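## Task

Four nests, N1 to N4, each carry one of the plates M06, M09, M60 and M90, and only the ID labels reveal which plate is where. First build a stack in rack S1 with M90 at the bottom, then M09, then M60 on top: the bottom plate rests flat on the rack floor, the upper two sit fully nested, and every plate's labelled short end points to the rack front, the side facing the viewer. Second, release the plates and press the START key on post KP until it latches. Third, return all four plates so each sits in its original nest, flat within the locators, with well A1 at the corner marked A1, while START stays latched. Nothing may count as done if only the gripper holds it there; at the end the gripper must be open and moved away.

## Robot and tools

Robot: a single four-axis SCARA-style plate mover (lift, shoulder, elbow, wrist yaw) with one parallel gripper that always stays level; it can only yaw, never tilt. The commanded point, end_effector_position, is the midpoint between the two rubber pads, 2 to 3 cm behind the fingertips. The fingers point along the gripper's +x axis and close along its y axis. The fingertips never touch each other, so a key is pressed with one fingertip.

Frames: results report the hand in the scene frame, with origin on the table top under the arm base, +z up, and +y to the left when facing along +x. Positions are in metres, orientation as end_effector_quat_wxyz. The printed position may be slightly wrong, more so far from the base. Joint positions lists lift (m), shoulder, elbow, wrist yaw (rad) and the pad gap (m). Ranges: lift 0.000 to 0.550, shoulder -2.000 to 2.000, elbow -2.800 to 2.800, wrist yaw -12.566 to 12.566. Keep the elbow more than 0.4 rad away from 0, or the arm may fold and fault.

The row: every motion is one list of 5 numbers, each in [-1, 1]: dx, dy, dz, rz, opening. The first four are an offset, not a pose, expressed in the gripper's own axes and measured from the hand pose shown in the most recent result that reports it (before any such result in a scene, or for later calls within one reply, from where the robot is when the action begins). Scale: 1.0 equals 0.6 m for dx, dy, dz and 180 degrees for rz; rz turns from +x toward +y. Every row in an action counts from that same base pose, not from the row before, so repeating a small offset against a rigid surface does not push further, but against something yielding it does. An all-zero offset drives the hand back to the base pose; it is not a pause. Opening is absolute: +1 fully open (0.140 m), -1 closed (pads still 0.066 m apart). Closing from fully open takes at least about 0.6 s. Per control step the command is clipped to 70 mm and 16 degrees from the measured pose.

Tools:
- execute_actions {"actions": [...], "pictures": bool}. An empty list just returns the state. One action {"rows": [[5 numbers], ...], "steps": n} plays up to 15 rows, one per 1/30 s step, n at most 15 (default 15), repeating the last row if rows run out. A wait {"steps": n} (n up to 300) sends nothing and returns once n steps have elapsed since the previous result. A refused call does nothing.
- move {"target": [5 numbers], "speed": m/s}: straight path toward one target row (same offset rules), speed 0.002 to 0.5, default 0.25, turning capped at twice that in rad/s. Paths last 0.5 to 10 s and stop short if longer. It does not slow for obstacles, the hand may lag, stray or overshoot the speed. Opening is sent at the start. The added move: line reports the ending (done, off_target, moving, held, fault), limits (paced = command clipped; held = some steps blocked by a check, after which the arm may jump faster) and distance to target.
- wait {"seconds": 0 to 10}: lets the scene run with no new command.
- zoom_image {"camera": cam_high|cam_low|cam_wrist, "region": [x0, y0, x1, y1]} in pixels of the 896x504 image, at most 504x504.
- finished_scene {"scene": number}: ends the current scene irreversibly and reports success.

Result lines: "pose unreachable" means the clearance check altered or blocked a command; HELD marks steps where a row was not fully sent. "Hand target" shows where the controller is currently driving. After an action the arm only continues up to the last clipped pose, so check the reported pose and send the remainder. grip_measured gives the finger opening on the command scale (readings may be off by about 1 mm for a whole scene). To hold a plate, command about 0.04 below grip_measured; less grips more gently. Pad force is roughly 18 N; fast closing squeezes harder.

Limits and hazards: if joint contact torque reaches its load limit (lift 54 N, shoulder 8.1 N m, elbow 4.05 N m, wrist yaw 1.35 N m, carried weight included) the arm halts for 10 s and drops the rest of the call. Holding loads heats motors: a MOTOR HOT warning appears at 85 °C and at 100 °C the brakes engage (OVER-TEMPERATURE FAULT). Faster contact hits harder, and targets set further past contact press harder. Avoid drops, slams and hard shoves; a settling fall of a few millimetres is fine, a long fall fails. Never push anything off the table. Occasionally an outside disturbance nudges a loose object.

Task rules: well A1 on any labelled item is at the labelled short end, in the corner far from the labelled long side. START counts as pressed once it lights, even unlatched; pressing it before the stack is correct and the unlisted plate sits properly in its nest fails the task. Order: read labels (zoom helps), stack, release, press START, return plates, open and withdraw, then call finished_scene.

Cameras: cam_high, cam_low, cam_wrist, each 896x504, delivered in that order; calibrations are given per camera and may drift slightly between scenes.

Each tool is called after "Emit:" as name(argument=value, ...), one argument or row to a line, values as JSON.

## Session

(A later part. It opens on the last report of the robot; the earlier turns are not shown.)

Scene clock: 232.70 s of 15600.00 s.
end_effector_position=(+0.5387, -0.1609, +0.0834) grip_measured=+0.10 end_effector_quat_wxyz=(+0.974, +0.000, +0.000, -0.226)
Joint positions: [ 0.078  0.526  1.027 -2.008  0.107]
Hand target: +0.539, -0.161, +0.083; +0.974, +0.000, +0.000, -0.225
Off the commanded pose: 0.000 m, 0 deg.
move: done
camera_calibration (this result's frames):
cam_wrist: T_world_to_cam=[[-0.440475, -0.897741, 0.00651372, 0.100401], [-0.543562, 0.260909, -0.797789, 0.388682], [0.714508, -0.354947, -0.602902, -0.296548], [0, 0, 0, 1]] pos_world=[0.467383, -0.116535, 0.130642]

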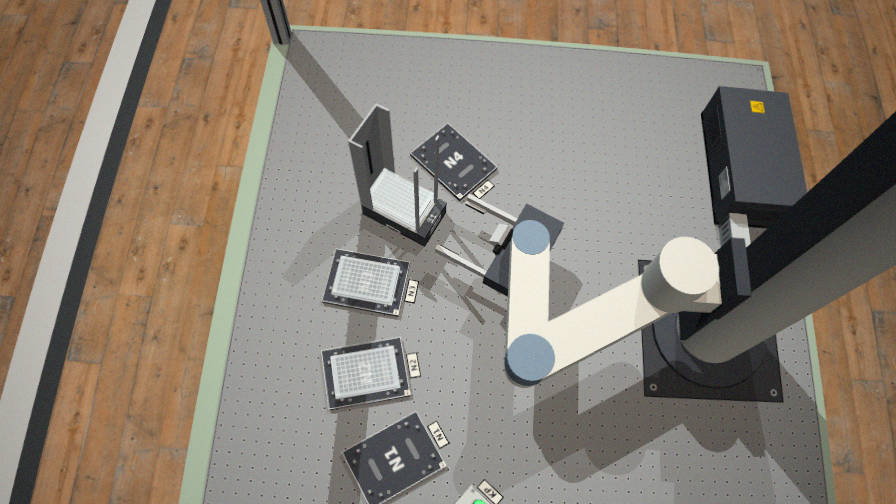

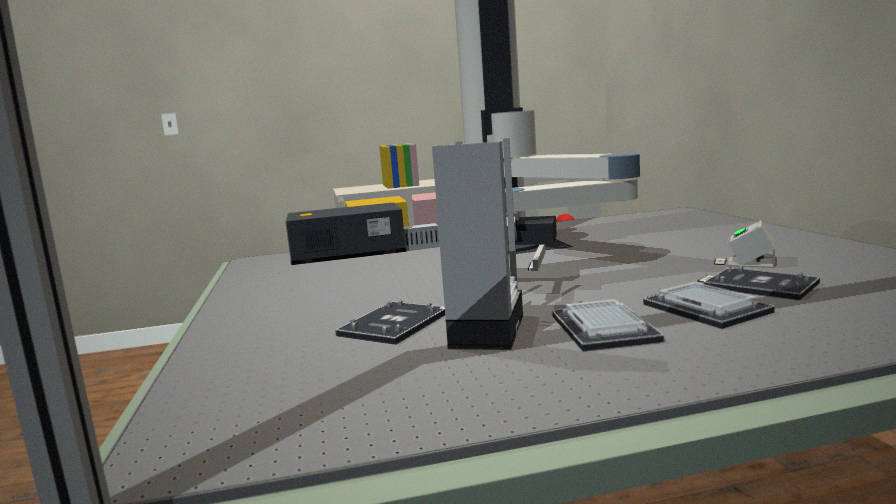

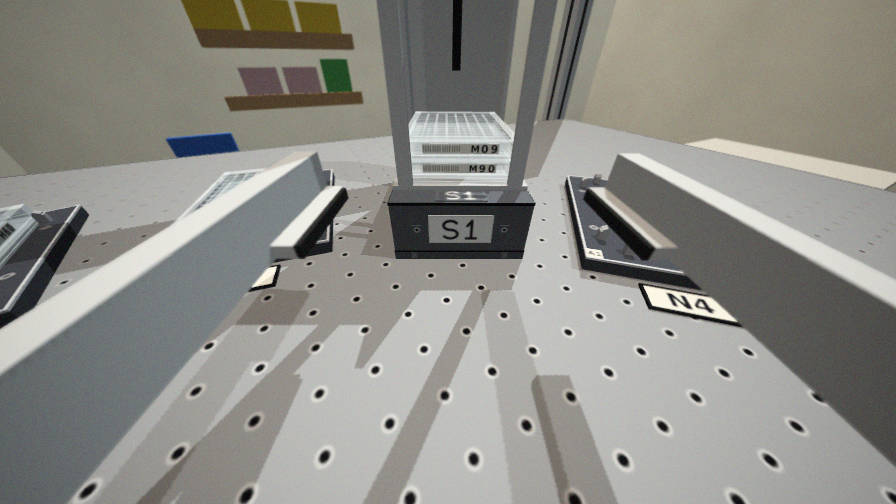

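Emit:
move(
  target=[0.2486,0.001,0,0.0004,0.1],
  speed=0.15,
)

Emit:
move(
  target=[0,0,0,0,-0.5],
)

Emit:
move(
  target=[0,0,0,0,-0.62],
)

Emit:
move(
  target=[0,0,0.426,0,-0.62],
  speed=0.08,
)

Emit:
move(
  target=[-0.0655,-0.2792,0,-0.0941,-0.62],
)

Emit:
move(
  target=[0,0,-0.49,0,-0.62],
  speed=0.15,
)

Scene clock: 241.40 s of 15600.00 s.
end_effector_position=(+0.6729, -0.2259, +0.0834) grip_measured=+0.10 end_effector_quat_wxyz=(+0.974, +0.000, +0.000, -0.225)
Joint positions: [ 0.078  0.197  1.792 -2.443  0.107]
Hand target: +0.673, -0.226, +0.083; +0.974, +0.000, +0.000, -0.225
Off the commanded pose: 0.000 m, 0 deg.
After step 90, 4.37 s passed at rest.
move: done
camera_calibration (this result's frames):
cam_wrist: T_world_to_cam=[[-0.439232, -0.89835, 0.00651372, 0.100203], [-0.543923, 0.260156, -0.797789, 0.47869], [0.714999, -0.353957, -0.602902, -0.415646], [0, 0, 0, 1]] pos_world=[0.601569, -0.181638, 0.130647]

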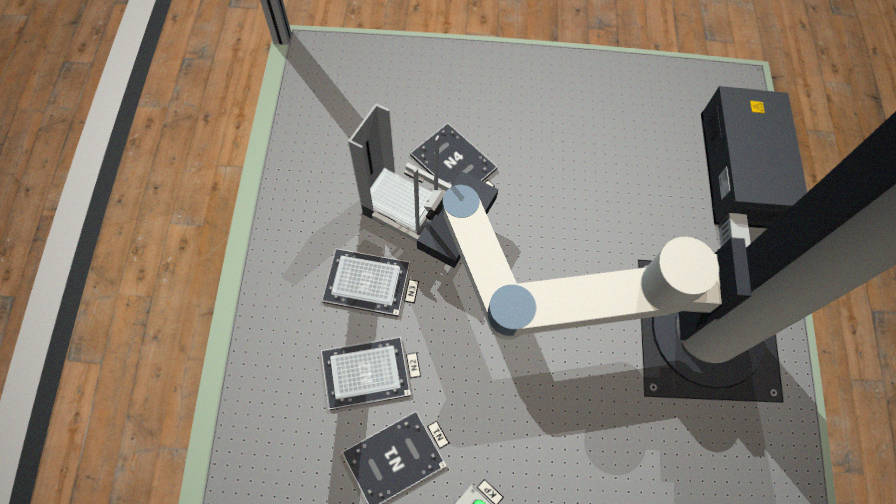

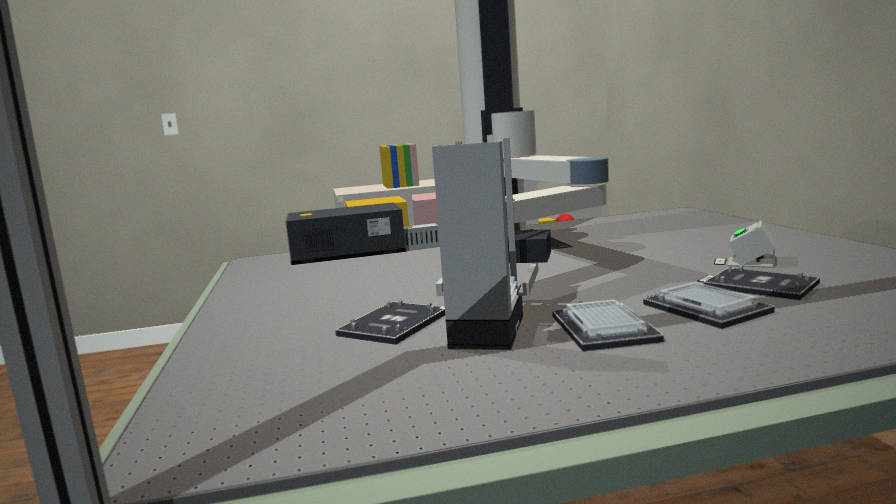

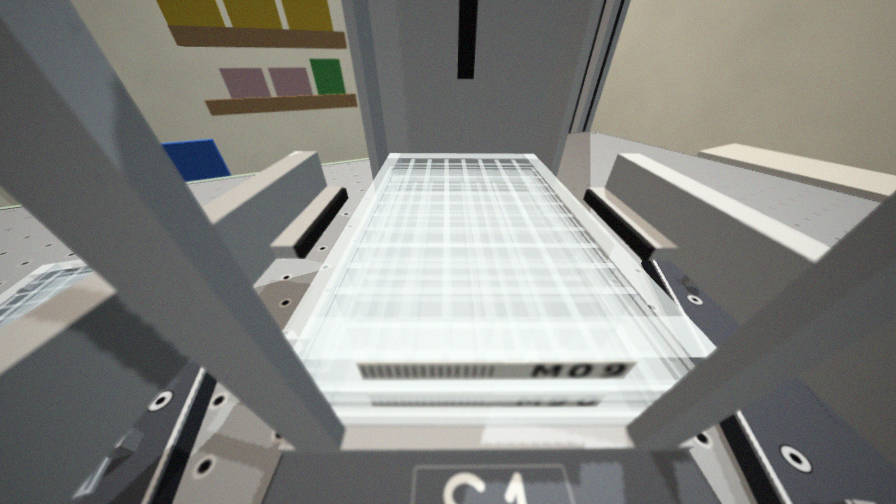

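Scene clock: 241.90 s of 15600.00 s.
end_effector_position=(+0.6729, -0.2259, +0.0834) grip_measured=-0.50 end_effector_quat_wxyz=(+0.974, +0.000, +0.000, -0.225)
Joint positions: [ 0.078  0.197  1.792 -2.443  0.085]
Hand target: +0.673, -0.226, +0.083; +0.974, +0.000, +0.000, -0.225
Off the commanded pose: 0.000 m, 0 deg.
move: done
camera_calibration (this result's frames):
cam_wrist: T_world_to_cam=[[-0.439239, -0.898347, 0.00651372, 0.100206], [-0.543921, 0.260161, -0.797789, 0.47869], [0.714996, -0.353963, -0.602902, -0.415646], [0, 0, 0, 1]] pos_world=[0.601569, -0.18164, 0.130647]

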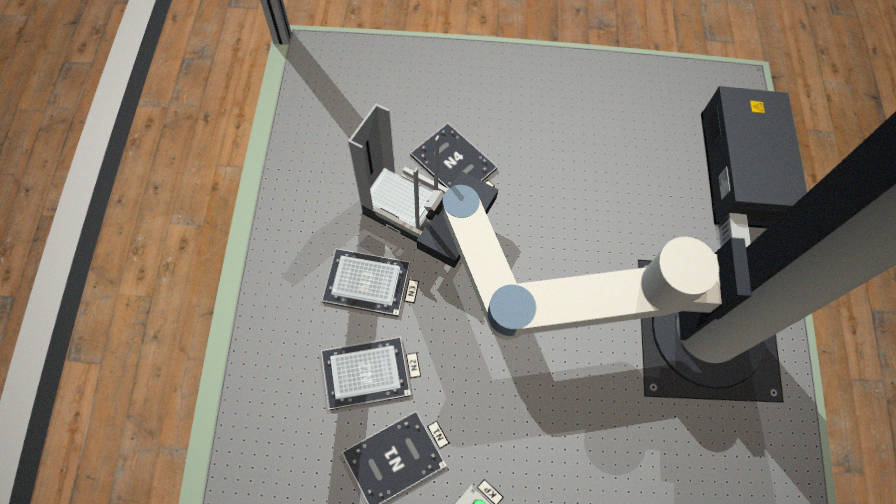

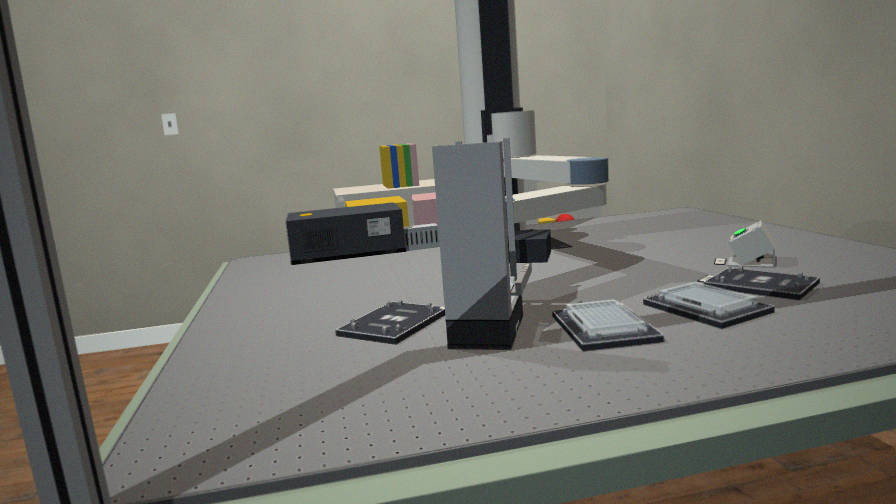

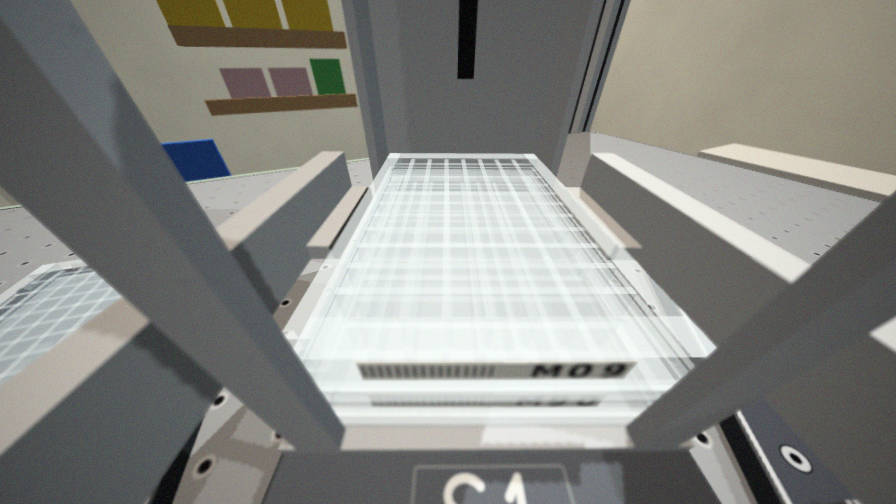

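Scene clock: 242.40 s of 15600.00 s.
end_effector_position=(+0.6729, -0.2259, +0.0834) grip_measured=-0.57 end_effector_quat_wxyz=(+0.974, +0.000, +0.000, -0.225)
Joint positions: [ 0.078  0.197  1.792 -2.443  0.082]
Hand target: +0.673, -0.226, +0.083; +0.974, +0.000, +0.000, -0.225
Off the commanded pose: 0.000 m, 0 deg.
move: done
camera_calibration (this result's frames):
cam_wrist: T_world_to_cam=[[-0.439364, -0.898286, 0.00651372, 0.100276], [-0.543884, 0.260236, -0.797789, 0.478679], [0.714947, -0.354062, -0.602902, -0.415632], [0, 0, 0, 1]] pos_world=[0.601559, -0.181653, 0.130647]

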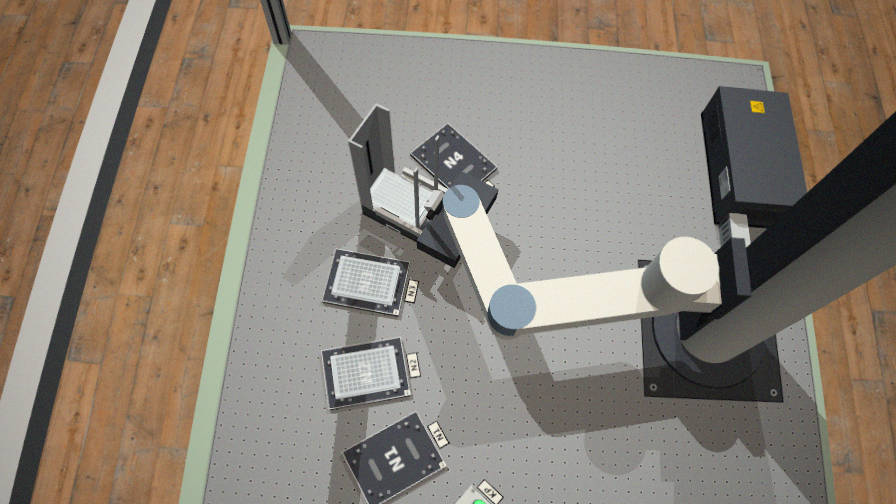

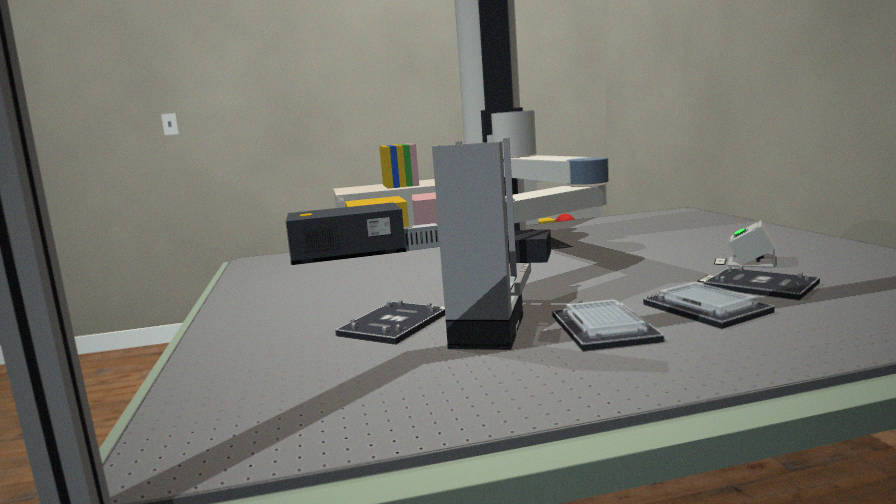

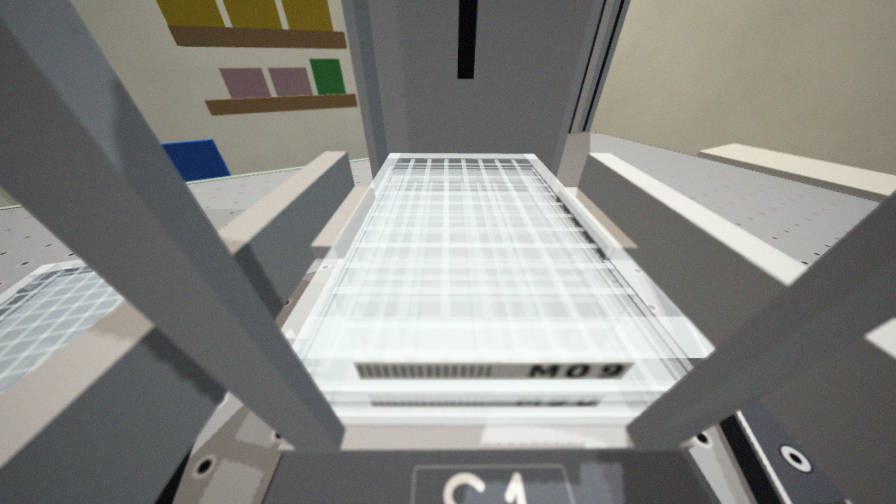

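Scene clock: 245.87 s of 15600.00 s.
end_effector_position=(+0.6729, -0.2259, +0.3391) grip_measured=-0.57 end_effector_quat_wxyz=(+0.974, +0.000, +0.000, -0.225)
Joint positions: [ 0.334  0.197  1.792 -2.443  0.082]
Hand target: +0.673, -0.226, +0.339; +0.974, +0.000, +0.000, -0.225
Off the commanded pose: 0.000 m, 0 deg.
move: done
camera_calibration (this result's frames):
cam_wrist: T_world_to_cam=[[-0.439323, -0.898306, 0.00651372, 0.0985937], [-0.543896, 0.260211, -0.797789, 0.682639], [0.714963, -0.354029, -0.602902, -0.261508], [0, 0, 0, 1]] pos_world=[0.601568, -0.181645, 0.386296]

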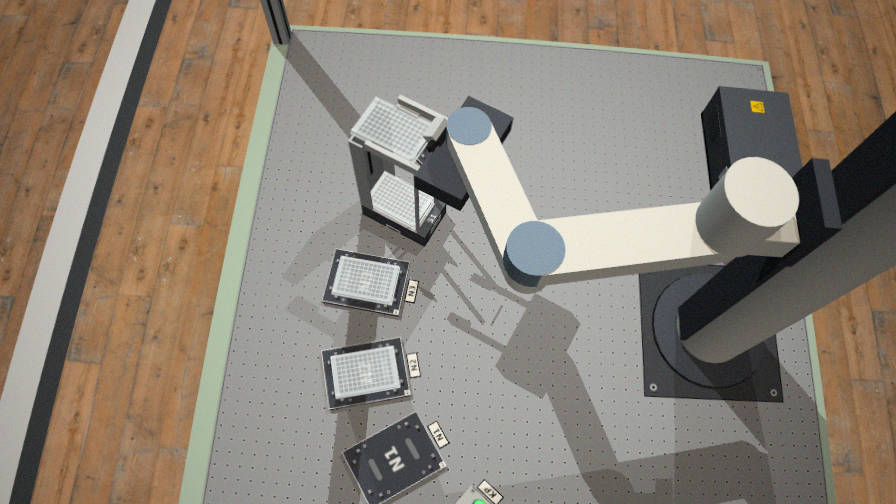

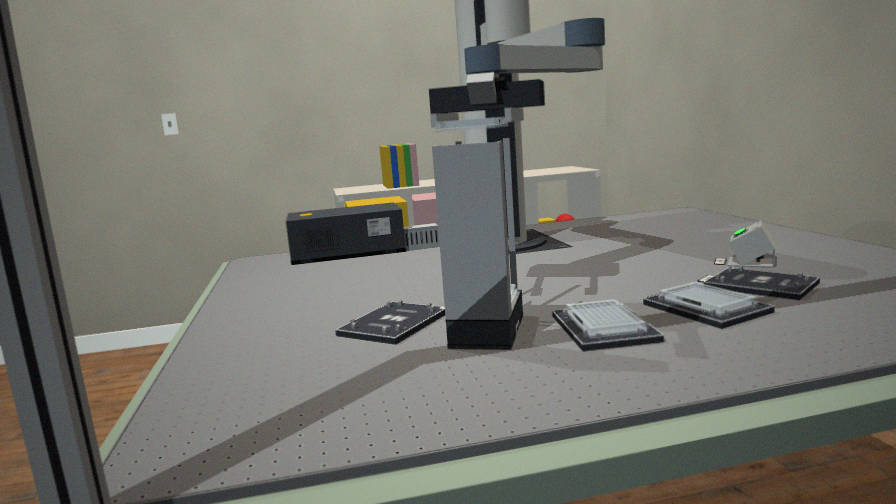

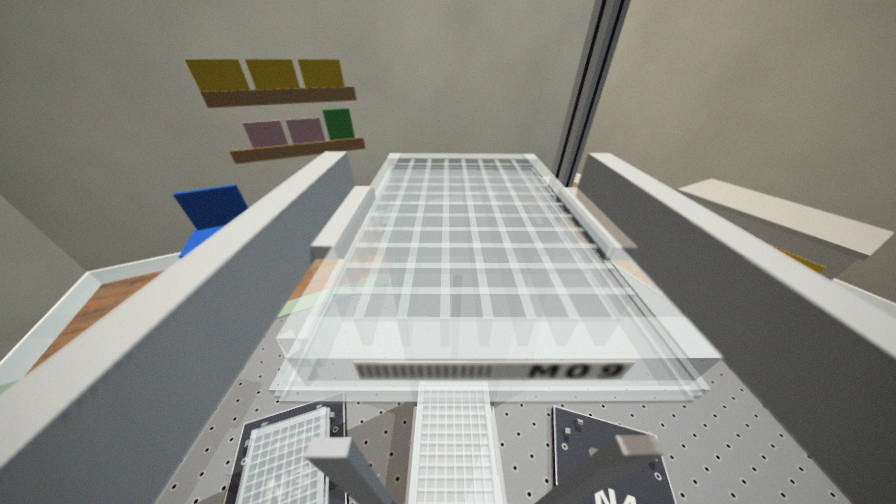

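Scene clock: 246.93 s of 15600.00 s.
end_effector_position=(+0.5641, -0.3594, +0.3391) grip_measured=-0.57 end_effector_quat_wxyz=(+0.931, +0.000, +0.000, -0.366)
Joint positions: [ 0.334 -0.086  1.689 -2.353  0.082]
Hand target: +0.564, -0.359, +0.339; +0.931, +0.000, +0.000, -0.366
Off the commanded pose: 0.000 m, 0 deg.
move: done
camera_calibration (this result's frames):
cam_wrist: T_world_to_cam=[[-0.682306, -0.731037, 0.00651372, 0.128031], [-0.444308, 0.407582, -0.797789, 0.654949], [0.580558, -0.54723, -0.602902, -0.22455], [0, 0, 0, 1]] pos_world=[0.50872, -0.296231, 0.386296]

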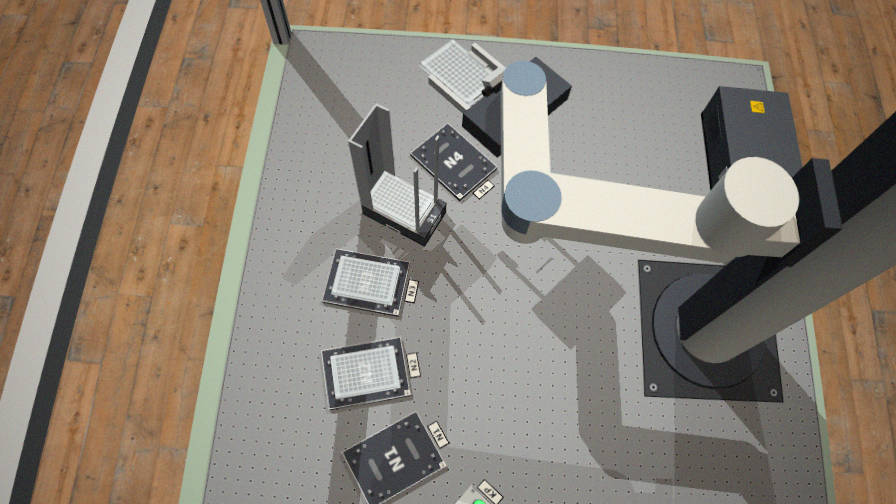

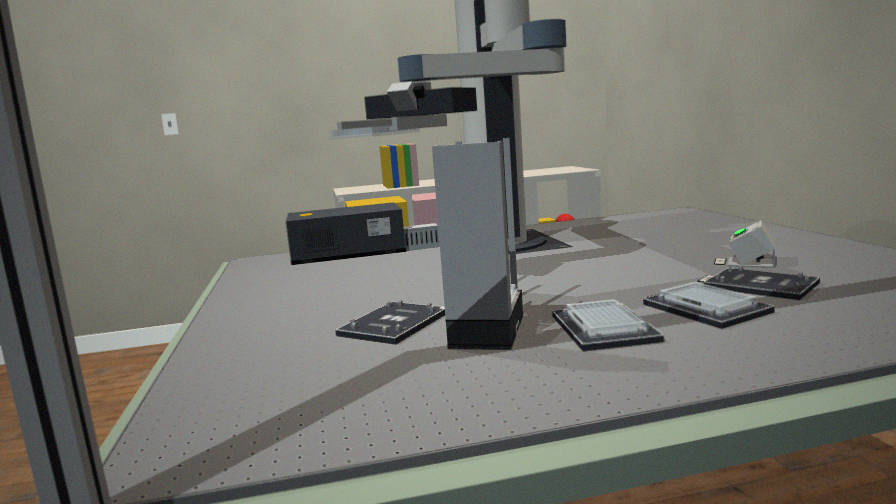

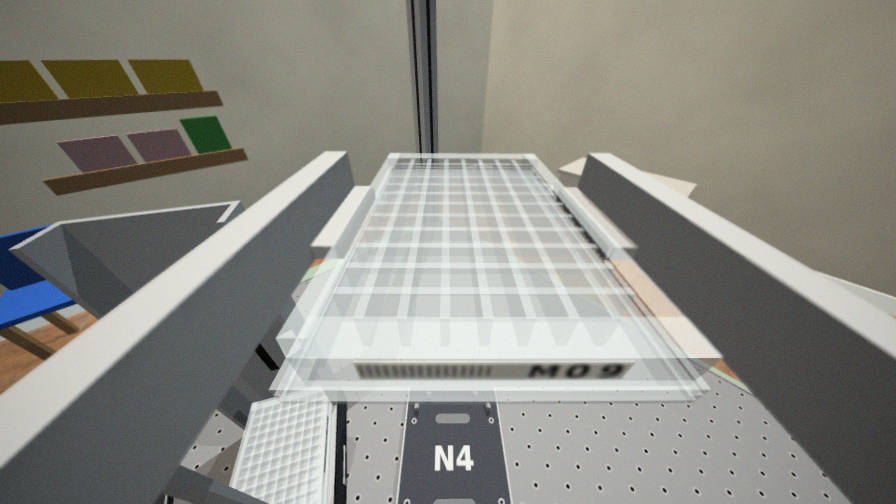

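Scene clock: 249.23 s of 15600.00 s.
end_effector_position=(+0.5641, -0.3594, +0.0450) grip_measured=-0.57 end_effector_quat_wxyz=(+0.931, +0.000, +0.000, -0.366)
Joint positions: [ 0.04  -0.086  1.689 -2.353  0.082]
Hand target: +0.564, -0.359, +0.045; +0.931, +0.000, +0.000, -0.366
Off the commanded pose: 0.000 m, 0 deg.
move: done
camera_calibration (this result's frames):
cam_wrist: T_world_to_cam=[[-0.682336, -0.73101, 0.00651372, 0.12996], [-0.444292, 0.4076, -0.797789, 0.420335], [0.580537, -0.547254, -0.602902, -0.40184], [0, 0, 0, 1]] pos_world=[0.508711, -0.296234, 0.0922218]

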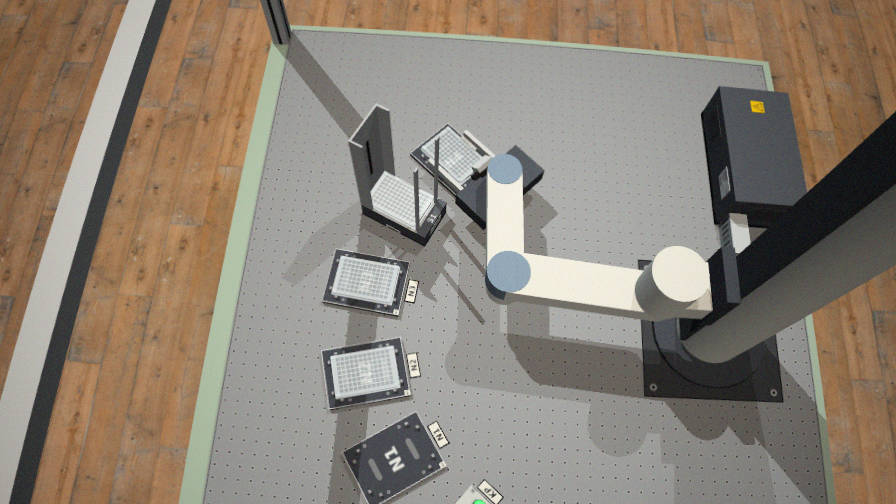

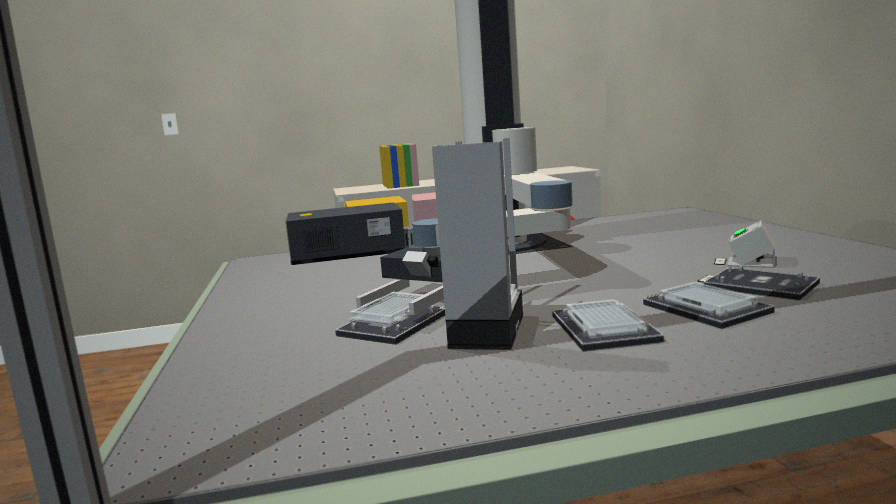

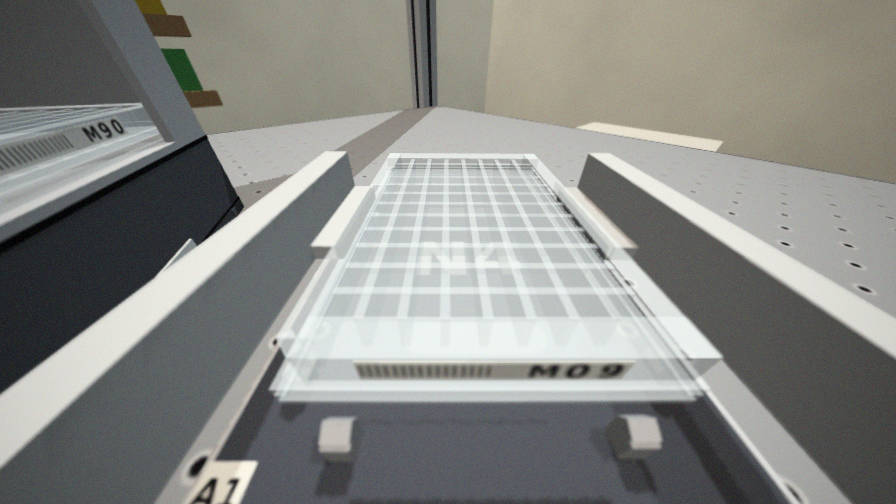

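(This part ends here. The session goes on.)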